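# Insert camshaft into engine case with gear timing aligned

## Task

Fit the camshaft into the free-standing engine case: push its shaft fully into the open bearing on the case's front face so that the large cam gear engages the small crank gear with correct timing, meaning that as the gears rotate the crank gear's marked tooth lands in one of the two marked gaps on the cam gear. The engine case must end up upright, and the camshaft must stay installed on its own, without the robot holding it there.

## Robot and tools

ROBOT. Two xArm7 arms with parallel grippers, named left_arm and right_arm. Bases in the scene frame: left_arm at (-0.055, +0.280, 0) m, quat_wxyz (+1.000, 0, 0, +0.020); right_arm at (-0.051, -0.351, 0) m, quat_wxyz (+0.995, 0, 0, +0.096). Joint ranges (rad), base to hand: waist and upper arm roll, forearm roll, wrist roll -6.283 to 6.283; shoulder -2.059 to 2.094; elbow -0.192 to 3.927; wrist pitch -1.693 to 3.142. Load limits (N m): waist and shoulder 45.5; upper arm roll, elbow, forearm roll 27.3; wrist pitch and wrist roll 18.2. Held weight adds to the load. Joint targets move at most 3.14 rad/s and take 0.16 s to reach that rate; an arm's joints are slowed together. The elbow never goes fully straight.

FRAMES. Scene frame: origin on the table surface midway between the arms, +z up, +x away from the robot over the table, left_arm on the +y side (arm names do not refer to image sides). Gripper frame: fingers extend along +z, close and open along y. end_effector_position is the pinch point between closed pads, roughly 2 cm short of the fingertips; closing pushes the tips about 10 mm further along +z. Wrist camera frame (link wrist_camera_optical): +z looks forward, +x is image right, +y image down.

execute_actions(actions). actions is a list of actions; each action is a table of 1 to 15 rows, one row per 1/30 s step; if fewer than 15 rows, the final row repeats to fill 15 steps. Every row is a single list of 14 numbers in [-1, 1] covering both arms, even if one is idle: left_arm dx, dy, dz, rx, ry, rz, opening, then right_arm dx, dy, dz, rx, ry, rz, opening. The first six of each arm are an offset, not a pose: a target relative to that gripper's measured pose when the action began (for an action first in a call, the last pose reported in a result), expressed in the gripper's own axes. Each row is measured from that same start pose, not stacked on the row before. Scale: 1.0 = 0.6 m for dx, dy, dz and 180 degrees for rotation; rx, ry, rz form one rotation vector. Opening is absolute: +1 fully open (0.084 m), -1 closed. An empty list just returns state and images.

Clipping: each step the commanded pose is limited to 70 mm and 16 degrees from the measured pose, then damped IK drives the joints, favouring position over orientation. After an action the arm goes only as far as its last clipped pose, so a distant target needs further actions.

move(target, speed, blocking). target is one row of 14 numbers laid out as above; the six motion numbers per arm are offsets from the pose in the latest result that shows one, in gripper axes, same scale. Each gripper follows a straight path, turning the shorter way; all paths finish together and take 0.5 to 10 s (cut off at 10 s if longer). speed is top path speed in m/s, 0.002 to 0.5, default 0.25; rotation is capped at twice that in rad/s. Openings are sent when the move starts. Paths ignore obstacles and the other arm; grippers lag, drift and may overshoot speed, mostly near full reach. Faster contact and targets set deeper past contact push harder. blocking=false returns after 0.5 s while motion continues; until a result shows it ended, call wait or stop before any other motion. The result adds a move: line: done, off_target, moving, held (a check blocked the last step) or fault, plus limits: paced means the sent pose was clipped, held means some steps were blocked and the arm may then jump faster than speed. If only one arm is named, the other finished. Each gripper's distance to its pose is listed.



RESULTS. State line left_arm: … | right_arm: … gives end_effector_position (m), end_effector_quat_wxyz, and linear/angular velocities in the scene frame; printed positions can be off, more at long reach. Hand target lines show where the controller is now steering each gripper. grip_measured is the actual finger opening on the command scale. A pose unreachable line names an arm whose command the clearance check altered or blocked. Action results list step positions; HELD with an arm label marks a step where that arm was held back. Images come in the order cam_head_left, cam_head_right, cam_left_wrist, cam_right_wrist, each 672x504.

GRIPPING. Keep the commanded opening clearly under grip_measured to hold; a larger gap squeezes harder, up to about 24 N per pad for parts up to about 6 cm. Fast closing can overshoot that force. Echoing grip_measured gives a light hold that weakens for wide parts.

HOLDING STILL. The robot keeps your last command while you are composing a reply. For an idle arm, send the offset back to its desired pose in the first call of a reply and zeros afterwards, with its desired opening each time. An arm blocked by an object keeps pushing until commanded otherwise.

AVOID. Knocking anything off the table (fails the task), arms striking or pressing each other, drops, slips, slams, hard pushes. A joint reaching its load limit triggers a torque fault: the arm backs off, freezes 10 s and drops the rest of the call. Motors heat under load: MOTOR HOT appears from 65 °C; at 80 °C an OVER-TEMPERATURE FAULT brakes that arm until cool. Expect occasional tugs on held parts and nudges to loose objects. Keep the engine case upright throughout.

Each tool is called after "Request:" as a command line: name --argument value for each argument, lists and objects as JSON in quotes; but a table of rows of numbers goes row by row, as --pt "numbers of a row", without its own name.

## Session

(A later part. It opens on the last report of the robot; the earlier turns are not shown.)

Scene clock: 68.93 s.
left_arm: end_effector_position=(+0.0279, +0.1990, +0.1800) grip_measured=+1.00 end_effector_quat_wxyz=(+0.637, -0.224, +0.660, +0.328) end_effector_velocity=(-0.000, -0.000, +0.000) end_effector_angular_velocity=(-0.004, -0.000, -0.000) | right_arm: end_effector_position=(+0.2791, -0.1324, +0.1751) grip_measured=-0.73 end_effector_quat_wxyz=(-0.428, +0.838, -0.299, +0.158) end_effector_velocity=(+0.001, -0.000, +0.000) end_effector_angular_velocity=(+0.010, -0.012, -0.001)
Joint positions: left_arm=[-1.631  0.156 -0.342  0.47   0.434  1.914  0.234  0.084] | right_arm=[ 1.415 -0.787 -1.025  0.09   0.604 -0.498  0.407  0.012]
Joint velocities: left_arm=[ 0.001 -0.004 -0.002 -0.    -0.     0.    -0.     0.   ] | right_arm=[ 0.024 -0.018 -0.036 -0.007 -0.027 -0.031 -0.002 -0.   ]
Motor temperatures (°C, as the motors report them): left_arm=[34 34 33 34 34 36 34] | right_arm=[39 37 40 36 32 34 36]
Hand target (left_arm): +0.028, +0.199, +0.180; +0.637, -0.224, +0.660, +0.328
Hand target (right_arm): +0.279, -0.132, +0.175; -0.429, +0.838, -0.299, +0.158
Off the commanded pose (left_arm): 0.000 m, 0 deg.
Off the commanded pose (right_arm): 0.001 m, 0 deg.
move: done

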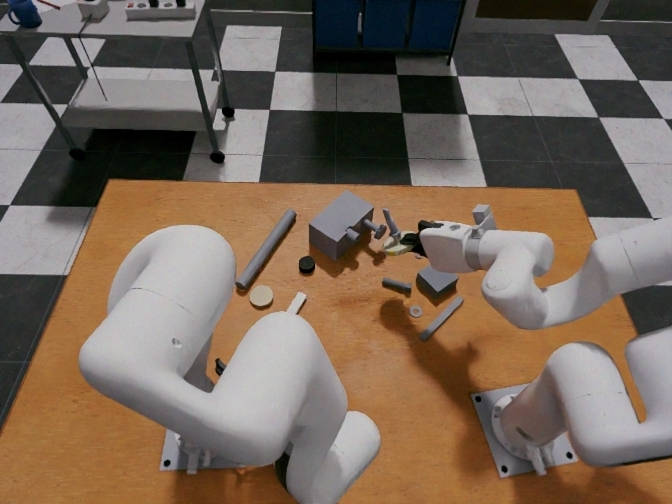

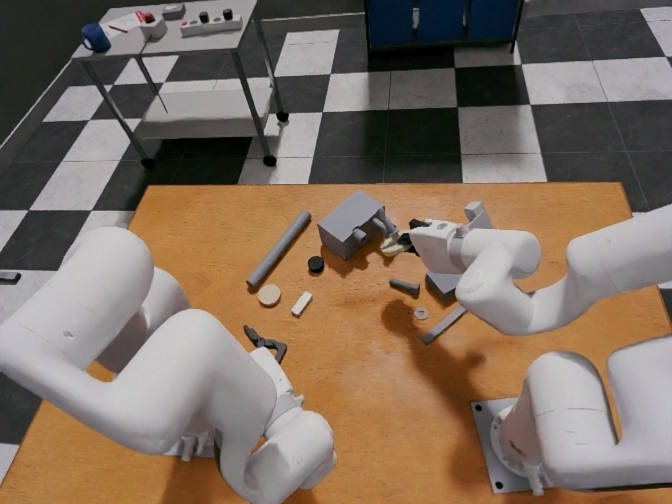

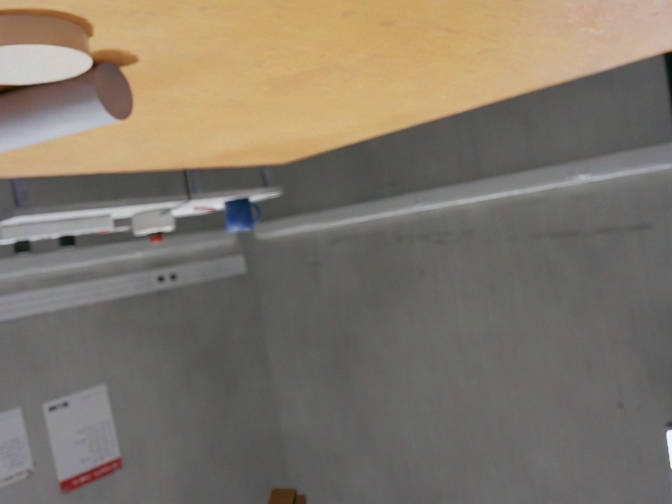

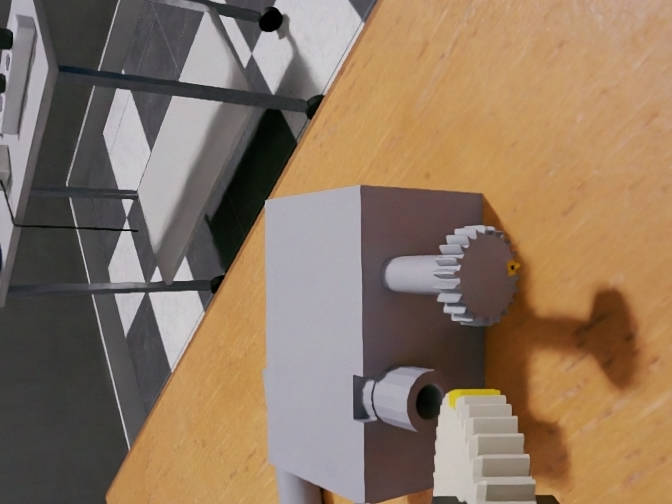

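Request:
move --target '[0,0,0,0,0,0,1, 0.005,0,0,-0.3,0,0,-1]' --speed 0.2

Request:
move --target '[0,0,0,0,0,0,1, 0,-0.04,0.12,0,0,0,-1]' --speed 0.1

Request:
zoom_image --camera "cam_head_left" --region '[300, 190, 420, 290]'

Request:
zoom_image --camera "cam_head_right" --region '[310, 190, 430, 290]'

Scene clock: 88.63 s.
left_arm: end_effector_position=(+0.0279, +0.1990, +0.1800) grip_measured=+1.00 end_effector_quat_wxyz=(+0.637, -0.224, +0.660, +0.328) end_effector_velocity=(-0.000, +0.000, +0.000) end_effector_angular_velocity=(+0.001, +0.000, +0.001) | right_arm: end_effector_position=(+0.2814, -0.1342, +0.1740) grip_measured=-0.73 end_effector_quat_wxyz=(-0.002, +0.941, -0.337, +0.001) end_effector_velocity=(-0.000, +0.001, +0.001) end_effector_angular_velocity=(-0.009, +0.007, +0.000)
Joint positions: left_arm=[-1.631  0.156 -0.342  0.47   0.434  1.914  0.234  0.084] | right_arm=[ 0.119 -0.194  0.259  0.753  0.061  0.936  1.218  0.012]
Joint velocities: left_arm=[-0.    -0.    -0.    -0.    -0.001  0.001  0.001  0.   ] | right_arm=[ 0.     0.009  0.003  0.013 -0.007  0.015  0.008  0.   ]
Motor temperatures (°C, as the motors report them): left_arm=[34 34 33 34 34 36 34] | right_arm=[39 37 41 35 32 34 36]
Hand target (left_arm): +0.028, +0.199, +0.180; +0.637, -0.224, +0.660, +0.328
Hand target (right_arm): +0.281, -0.134, +0.174; -0.001, +0.941, -0.337, +0.001
Off the commanded pose (left_arm): 0.000 m, 0 deg.
Off the commanded pose (right_arm): 0.001 m, 0 deg.
move: done

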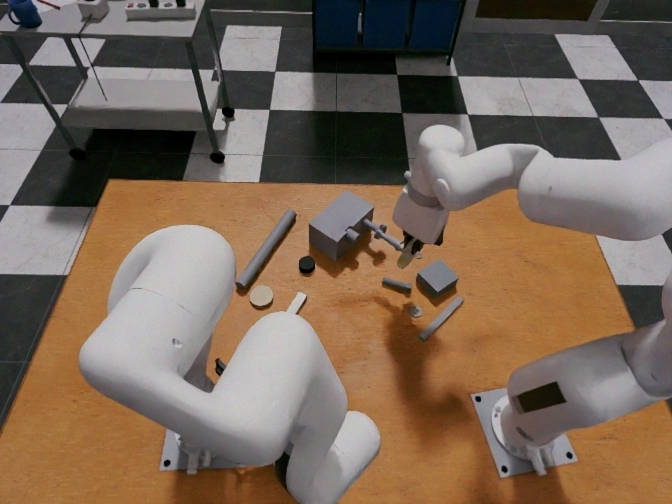

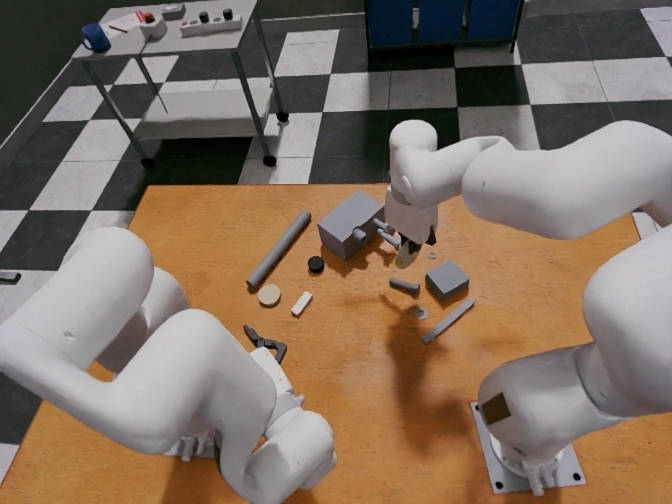

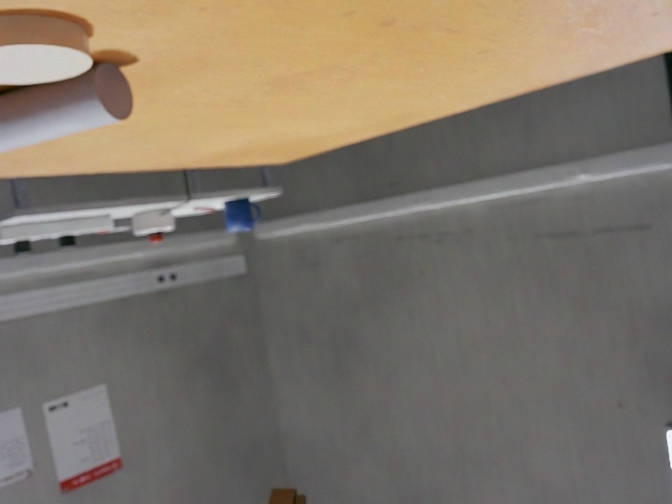

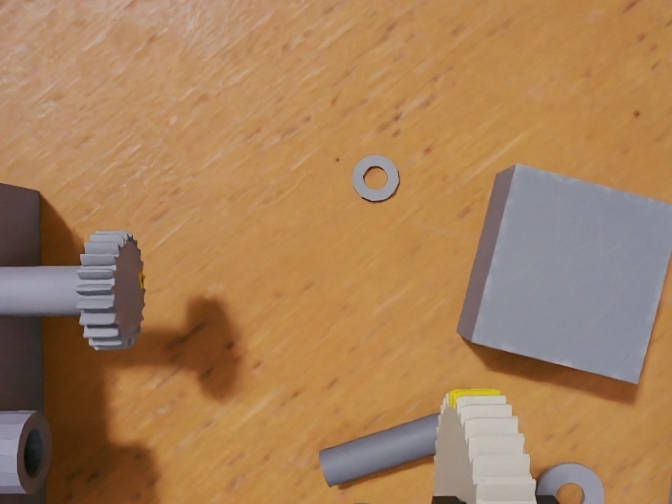

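Scene clock: 89.93 s.
left_arm: end_effector_position=(+0.0279, +0.1990, +0.1800) grip_measured=+1.00 end_effector_quat_wxyz=(+0.637, -0.224, +0.660, +0.328) end_effector_velocity=(-0.000, -0.000, -0.000) end_effector_angular_velocity=(-0.001, +0.001, -0.000) | right_arm: end_effector_position=(+0.2967, -0.1154, +0.1025) grip_measured=-0.73 end_effector_quat_wxyz=(-0.002, +0.941, -0.337, +0.001) end_effector_velocity=(+0.001, +0.001, -0.003) end_effector_angular_velocity=(-0.002, +0.001, -0.000)
Joint positions: left_arm=[-1.631  0.156 -0.342  0.47   0.434  1.914  0.234  0.084] | right_arm=[ 0.122  0.018  0.281  0.741 -0.007  0.718  1.289  0.012]
Joint velocities: left_arm=[-0.    -0.001  0.    -0.    -0.    -0.001  0.001  0.   ] | right_arm=[ 0.001  0.01   0.     0.002 -0.006 -0.006  0.005  0.   ]
Motor temperatures (°C, as the motors report them): left_arm=[34 34 33 34 34 36 34] | right_arm=[39 37 41 35 32 34 36]
Hand target (left_arm): +0.028, +0.199, +0.180; +0.637, -0.224, +0.660, +0.328
Hand target (right_arm): +0.297, -0.115, +0.102; -0.002, +0.941, -0.337, +0.001
Off the commanded pose (left_arm): 0.000 m, 0 deg.
Off the commanded pose (right_arm): 0.001 m, 0 deg.
move: done

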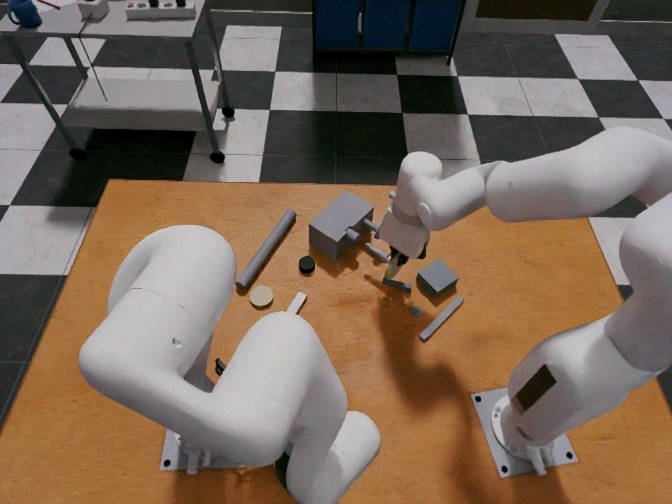

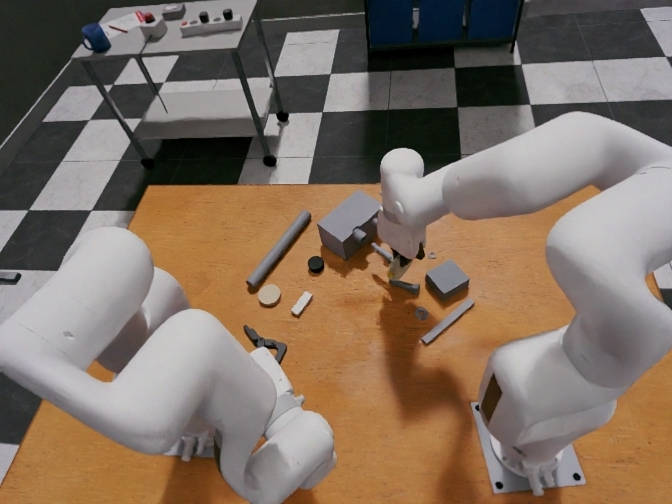

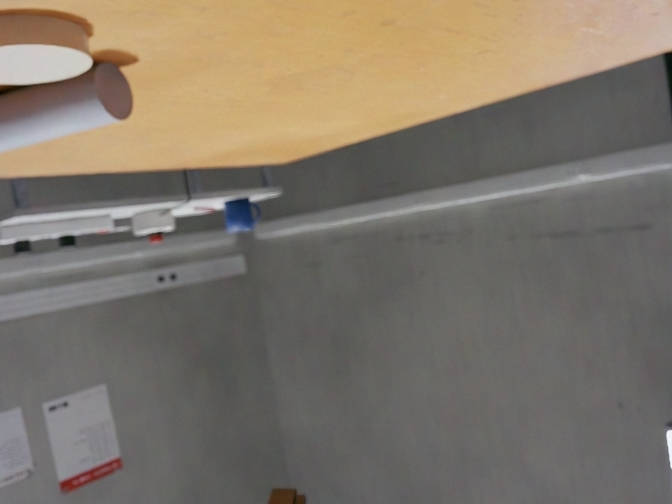

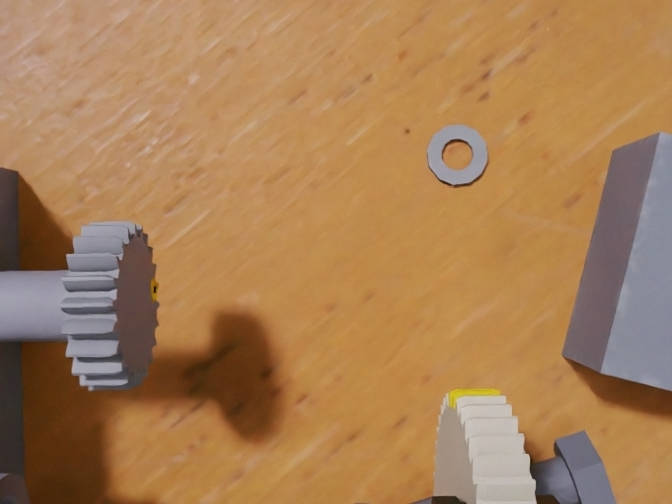

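Region (300, 190, 420, 290) of cam_head_left's 672x504 image, scaled by 4.200, with more detail than that image has.

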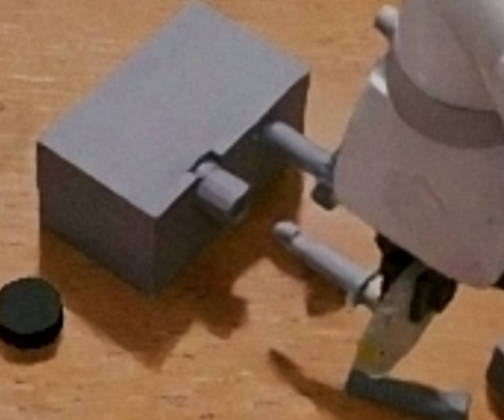

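Region (310, 190, 430, 290) of cam_head_right's 672x504 image, scaled by 4.200, with more detail than that image has.

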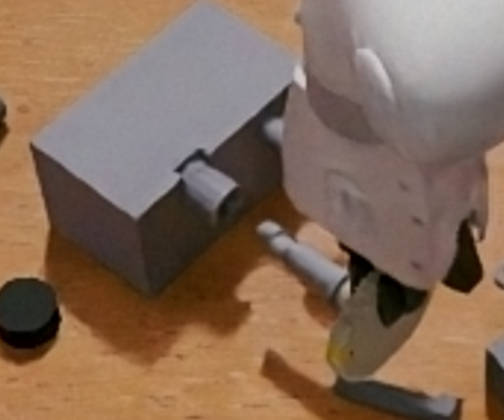

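Request:
move --target '[0,0,0,0,0,0,1, 0.004,-0.07,0,0,0,0,-1]' --speed 0.03

Request:
zoom_image --camera "cam_head_left" --region '[300, 190, 420, 290]'

Scene clock: 101.93 s.
left_arm: end_effector_position=(+0.0279, +0.1990, +0.1800) grip_measured=+1.00 end_effector_quat_wxyz=(+0.637, -0.224, +0.660, +0.328) end_effector_velocity=(+0.000, +0.000, -0.000) end_effector_angular_velocity=(+0.002, +0.000, -0.001) | right_arm: end_effector_position=(+0.3251, -0.0847, +0.1027) grip_measured=-0.73 end_effector_quat_wxyz=(-0.003, +0.941, -0.337, +0.001) end_effector_velocity=(+0.002, +0.000, -0.000) end_effector_angular_velocity=(-0.001, +0.001, -0.003)
Joint positions: left_arm=[-1.631  0.156 -0.342  0.47   0.434  1.914  0.234  0.084] | right_arm=[ 0.14   0.143  0.287  0.892 -0.058  0.75   1.347  0.012]
Joint velocities: left_arm=[ 0.     0.001 -0.    -0.001  0.    -0.     0.     0.   ] | right_arm=[ 0.     0.007 -0.002  0.008 -0.003  0.003  0.004  0.   ]
Motor temperatures (°C, as the motors report them): left_arm=[34 34 33 34 34 36 34] | right_arm=[39 37 41 36 32 34 36]
Hand target (left_arm): +0.028, +0.199, +0.180; +0.637, -0.224, +0.660, +0.328
Hand target (right_arm): +0.325, -0.085, +0.103; -0.003, +0.941, -0.337, +0.001
Off the commanded pose (left_arm): 0.000 m, 0 deg.
Off the commanded pose (right_arm): 0.000 m, 0 deg.
move: done

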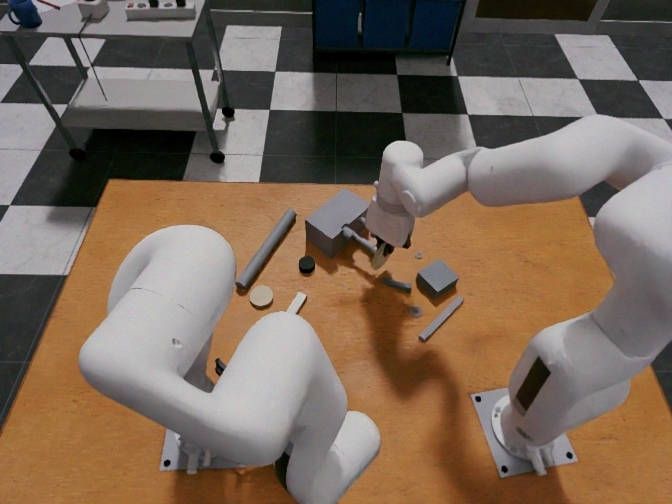

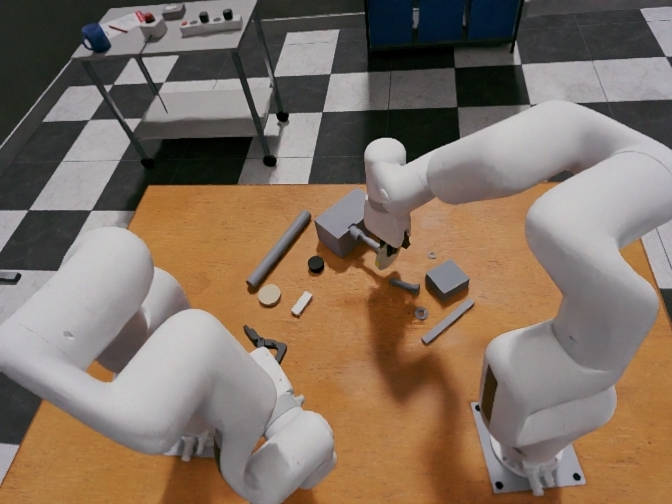

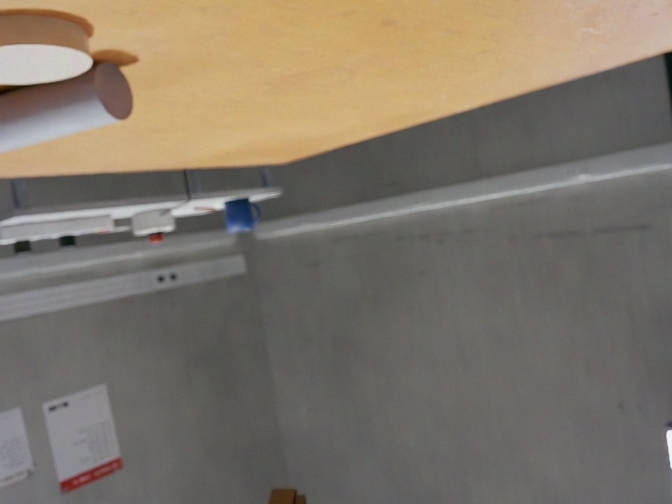

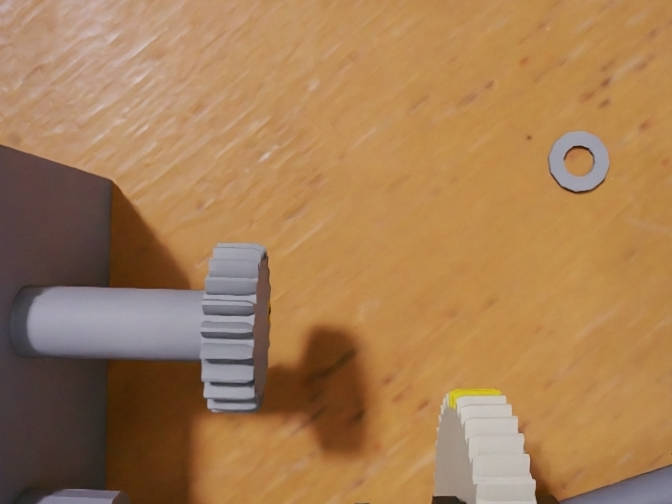

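Region (300, 190, 420, 290) of cam_head_left's 672x504 image, scaled by 4.200, with more detail than that image has.

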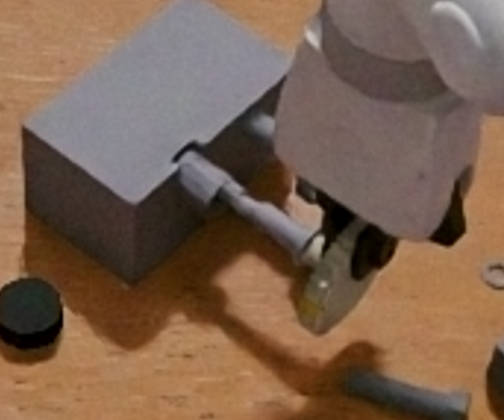

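Request:
move --target '[0,0,0,0,0,0,1, 0.026,0.012,0.013,0,-0.167,0.011,-1]' --speed 0.04

Request:
zoom_image --camera "cam_head_left" --region '[300, 190, 420, 290]'

Scene clock: 117.67 s.
left_arm: end_effector_position=(+0.0279, +0.1990, +0.1800) grip_measured=+1.00 end_effector_quat_wxyz=(+0.637, -0.224, +0.660, +0.328) end_effector_velocity=(-0.000, +0.000, +0.000) end_effector_angular_velocity=(+0.001, +0.000, +0.002) | right_arm: end_effector_position=(+0.3325, -0.1004, +0.0947) grip_measured=-0.73 end_effector_quat_wxyz=(-0.090, +0.904, -0.342, -0.242) end_effector_velocity=(+0.000, +0.001, +0.001) end_effector_angular_velocity=(+0.010, +0.009, +0.002)
Joint positions: left_arm=[-1.631  0.156 -0.342  0.47   0.434  1.914  0.234  0.084] | right_arm=[-0.094  0.328  0.293  1.088  0.426  1.061  0.847  0.012]
Joint velocities: left_arm=[ 0.     0.     0.001 -0.    -0.001  0.     0.001  0.   ] | right_arm=[-0.005  0.006  0.001  0.007  0.007  0.01  -0.008  0.   ]
Motor temperatures (°C, as the motors report them): left_arm=[34 34 33 34 34 36 34] | right_arm=[39 38 40 36 32 34 36]
Hand target (left_arm): +0.028, +0.199, +0.180; +0.637, -0.224, +0.660, +0.328
Hand target (right_arm): +0.333, -0.100, +0.095; -0.090, +0.904, -0.341, -0.243
Off the commanded pose (left_arm): 0.000 m, 0 deg.
Off the commanded pose (right_arm): 0.000 m, 0 deg.
move: done

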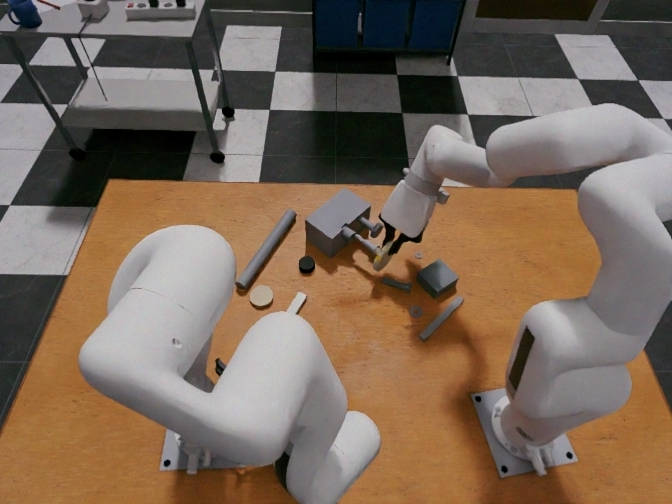

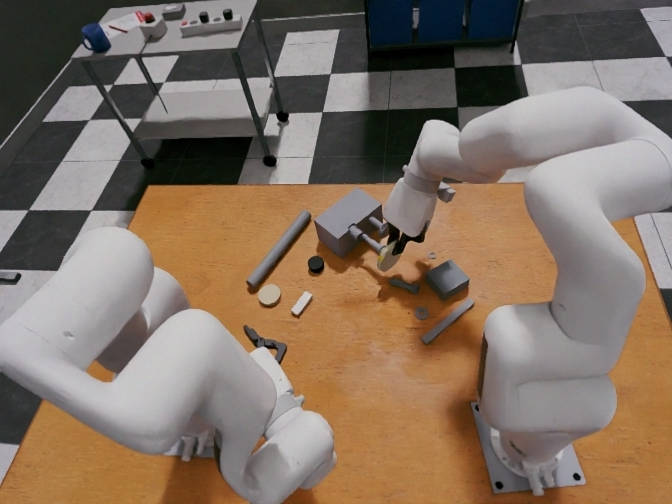

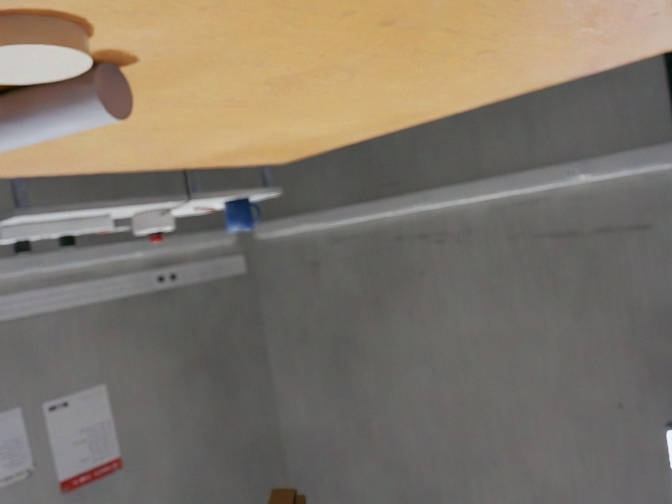

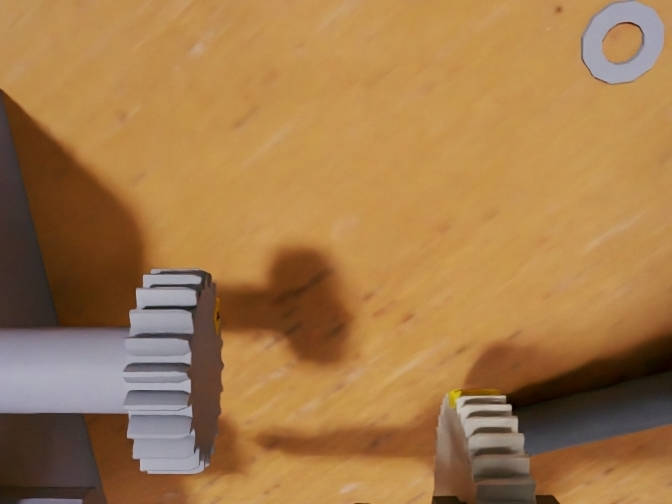

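Region (300, 190, 420, 290) of cam_head_left's 672x504 image, scaled by 4.200, with more detail than that image has.

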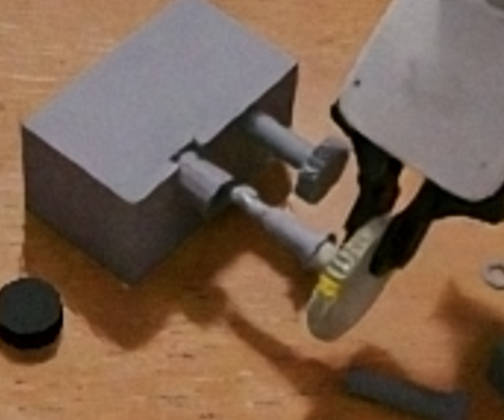

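Request:
move --target '[0,0,0,0,0,0,1, 0,0,0.008,0,0,0,-1]' --speed 0.03

Request:
move --target '[0,0,0,0,0,0,1, 0,-0.04,0,0,0,0,-1]' --speed 0.02

Request:
zoom_image --camera "cam_head_left" --region '[300, 190, 420, 290]'

Scene clock: 126.73 s.
left_arm: end_effector_position=(+0.0279, +0.1990, +0.1800) grip_measured=+1.00 end_effector_quat_wxyz=(+0.637, -0.224, +0.660, +0.328) end_effector_velocity=(-0.000, -0.000, +0.000) end_effector_angular_velocity=(-0.001, -0.001, -0.000) | right_arm: end_effector_position=(+0.3308, -0.0989, +0.0908) grip_measured=-0.73 end_effector_quat_wxyz=(-0.090, +0.904, -0.341, -0.242) end_effector_velocity=(-0.000, +0.001, -0.002) end_effector_angular_velocity=(-0.000, -0.003, -0.000)
Joint positions: left_arm=[-1.631  0.156 -0.342  0.47   0.434  1.914  0.234  0.084] | right_arm=[-0.091  0.333  0.295  1.081  0.428  1.049  0.846  0.012]
Joint velocities: left_arm=[-0.001 -0.001  0.     0.    -0.     0.001 -0.     0.   ] | right_arm=[ 0.002  0.001  0.001 -0.004  0.001 -0.009 -0.    -0.   ]
Motor temperatures (°C, as the motors report them): left_arm=[34 34 33 34 34 36 34] | right_arm=[39 38 40 36 32 34 36]
Hand target (left_arm): +0.028, +0.199, +0.180; +0.637, -0.224, +0.660, +0.328
Hand target (right_arm): +0.331, -0.099, +0.091; -0.090, +0.904, -0.341, -0.242
Off the commanded pose (left_arm): 0.000 m, 0 deg.
Off the commanded pose (right_arm): 0.000 m, 0 deg.
move: done

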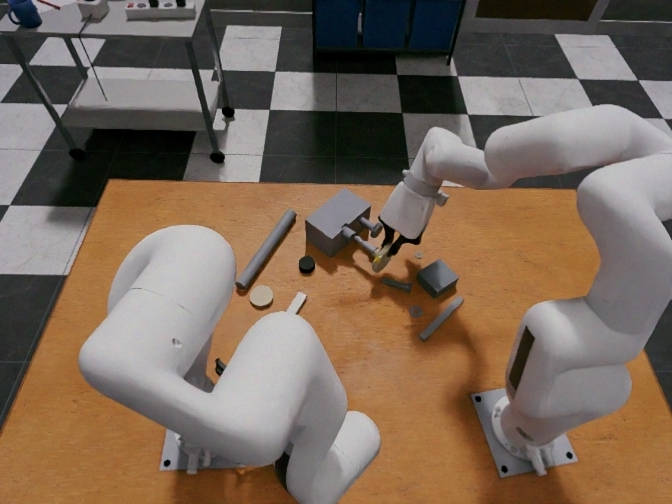

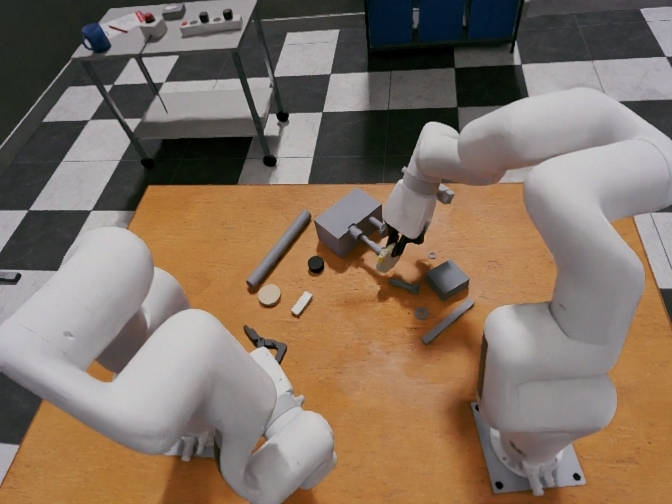

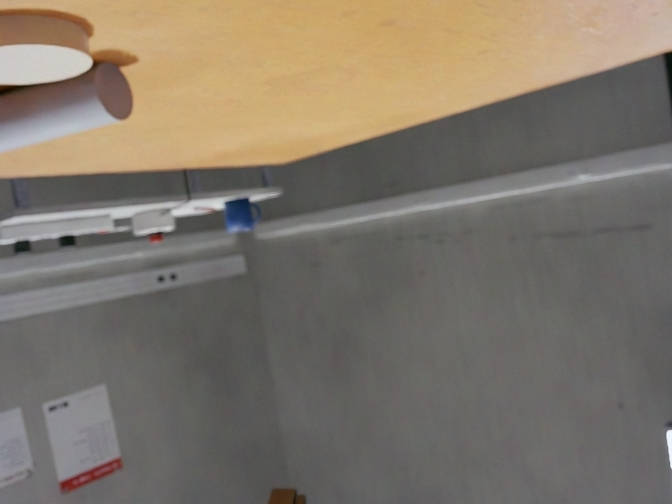

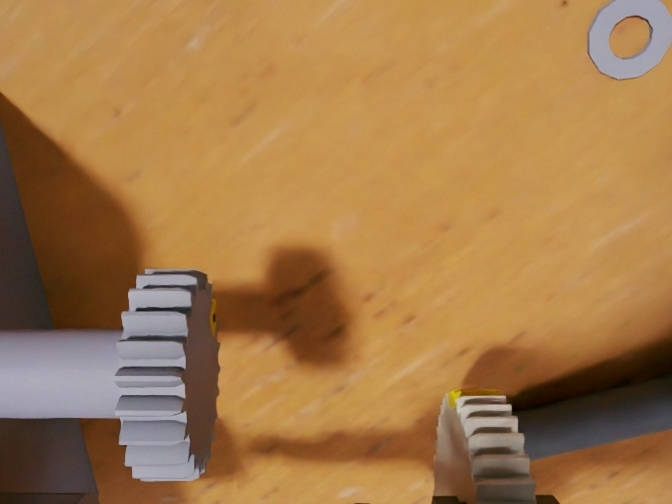

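Scene clock: 128.27 s.
left_arm: end_effector_position=(+0.0279, +0.1990, +0.1800) grip_measured=+1.00 end_effector_quat_wxyz=(+0.637, -0.224, +0.660, +0.328) end_effector_velocity=(+0.000, +0.000, +0.000) end_effector_angular_velocity=(+0.002, -0.000, +0.001) | right_arm: end_effector_position=(+0.3464, -0.0811, +0.0907) grip_measured=-0.73 end_effector_quat_wxyz=(-0.090, +0.904, -0.341, -0.242) end_effector_velocity=(+0.001, +0.001, +0.000) end_effector_angular_velocity=(-0.001, +0.001, +0.000)
Joint positions: left_arm=[-1.631  0.156 -0.342  0.47   0.434  1.914  0.234  0.084] | right_arm=[-0.067  0.395  0.298  1.167  0.411  1.06   0.885  0.012]
Joint velocities: left_arm=[-0.     0.002  0.001  0.     0.     0.001  0.     0.   ] | right_arm=[ 0.003  0.006 -0.     0.01  -0.003  0.003  0.005  0.   ]
Motor temperatures (°C, as the motors report them): left_arm=[34 34 33 34 34 36 34] | right_arm=[39 38 40 36 32 34 36]
Hand target (left_arm): +0.028, +0.199, +0.180; +0.637, -0.224, +0.660, +0.328
Hand target (right_arm): +0.347, -0.081, +0.091; -0.090, +0.904, -0.341, -0.242
Off the commanded pose (left_arm): 0.000 m, 0 deg.
Off the commanded pose (right_arm): 0.000 m, 0 deg.
move: done

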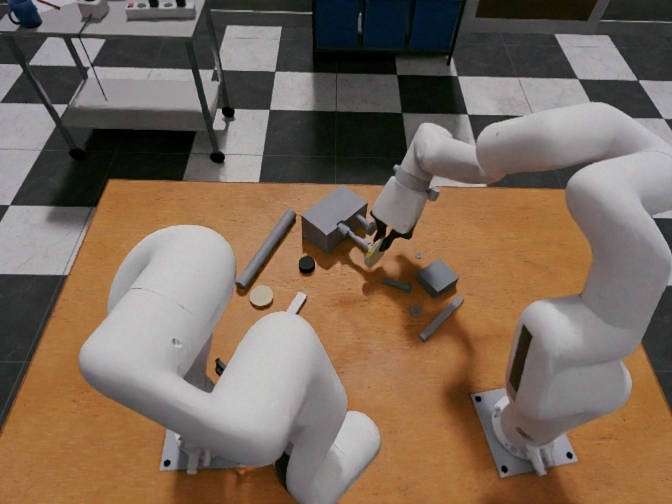

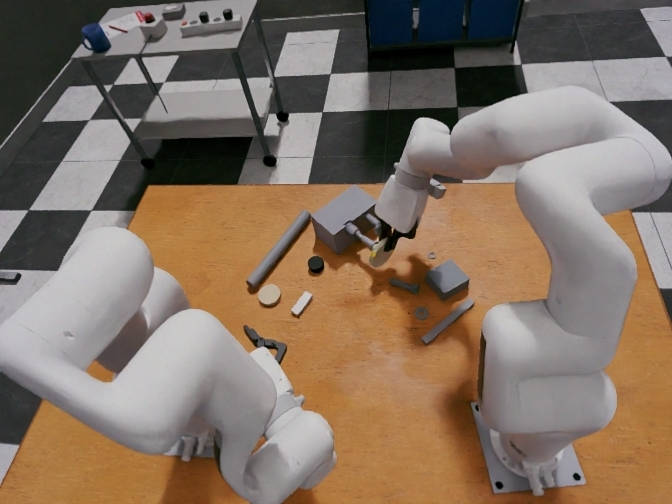

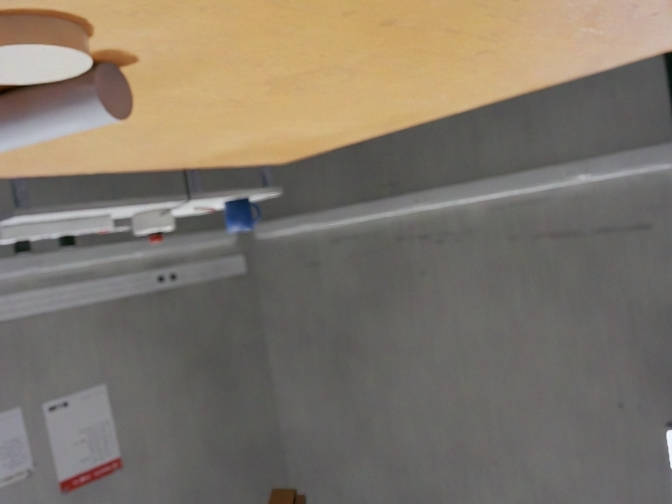

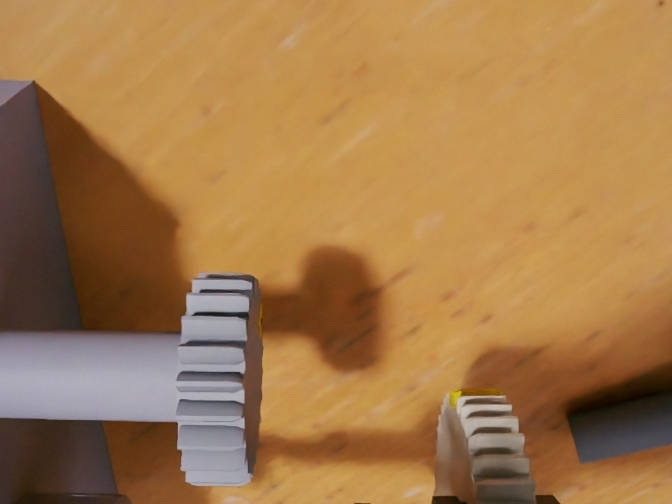

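Region (300, 190, 420, 290) of cam_head_left's 672x504 image, scaled by 4.200, with more detail than that image has.

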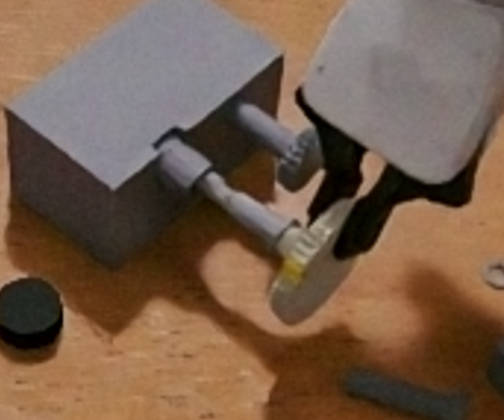

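Request:
execute_actions --actions '[]'

Scene clock: 148.10 s.
left_arm: end_effector_position=(+0.0279, +0.1990, +0.1800) grip_measured=+1.00 end_effector_quat_wxyz=(+0.637, -0.224, +0.660, +0.328) end_effector_velocity=(+0.000, -0.000, -0.000) end_effector_angular_velocity=(+0.000, -0.000, -0.002) | right_arm: end_effector_position=(+0.3467, -0.0810, +0.0907) grip_measured=-0.73 end_effector_quat_wxyz=(-0.090, +0.904, -0.341, -0.242) end_effector_velocity=(+0.001, -0.001, +0.001) end_effector_angular_velocity=(+0.000, -0.001, -0.001)
Joint positions: left_arm=[-1.631  0.156 -0.342  0.47   0.434  1.914  0.234  0.084] | right_arm=[-0.067  0.396  0.298  1.168  0.41   1.06   0.886  0.012]
Joint velocities: left_arm=[ 0.     0.001 -0.     0.     0.002 -0.     0.     0.   ] | right_arm=[-0.001 -0.001 -0.    -0.    -0.     0.    -0.    -0.   ]
Motor temperatures (°C, as the motors report them): left_arm=[34 34 33 34 34 36 34] | right_arm=[39 38 40 36 32 34 36]
Hand target (left_arm): +0.028, +0.199, +0.180; +0.637, -0.224, +0.660, +0.328
Hand target (right_arm): +0.347, -0.081, +0.091; -0.090, +0.904, -0.341, -0.242
Off the commanded pose (left_arm): 0.000 m, 0 deg.
Off the commanded pose (right_arm): 0.000 m, 0 deg.

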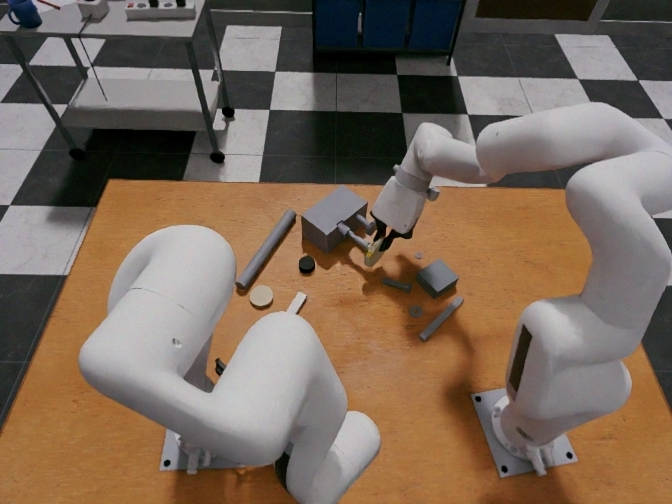

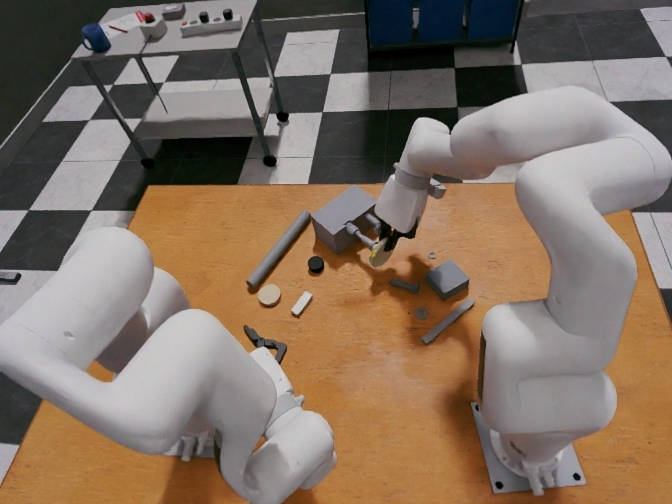

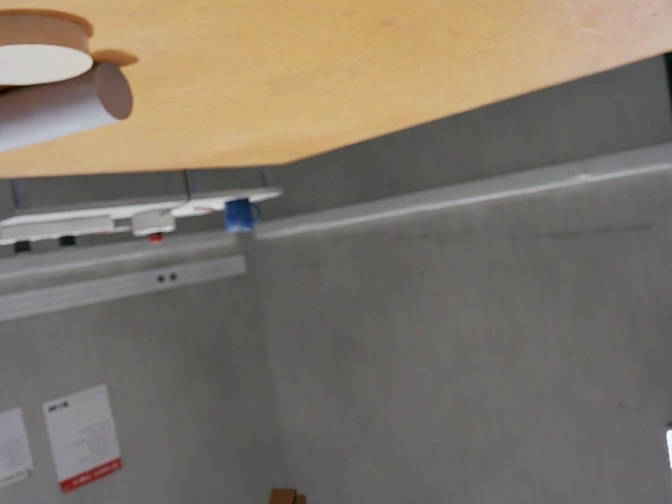

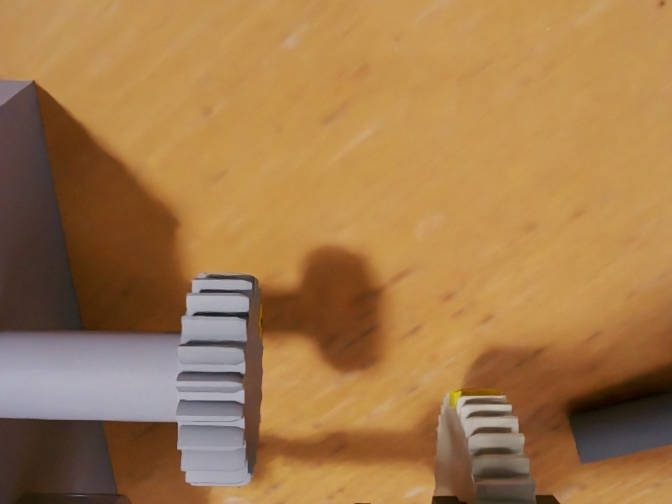

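Request:
zoom_image --camera "cam_head_left" --region '[290, 180, 420, 280]'

Request:
zoom_image --camera "cam_head_right" --region '[300, 180, 430, 280]'

Region (290, 180, 420, 280) of cam_head_left's 672x504 image, scaled by 3.877, with more detail than that image has; it fills the top 388 rows of this view, and the rest is white.

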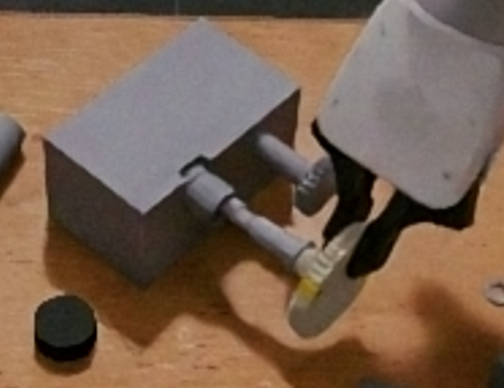

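Region (300, 180, 430, 280) of cam_head_right's 672x504 image, scaled by 3.877, with more detail than that image has; it fills the top 388 rows of this view, and the rest is white.

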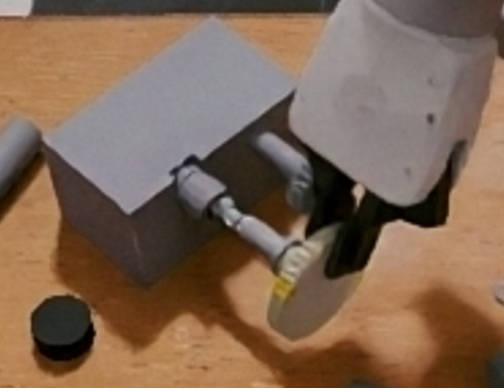

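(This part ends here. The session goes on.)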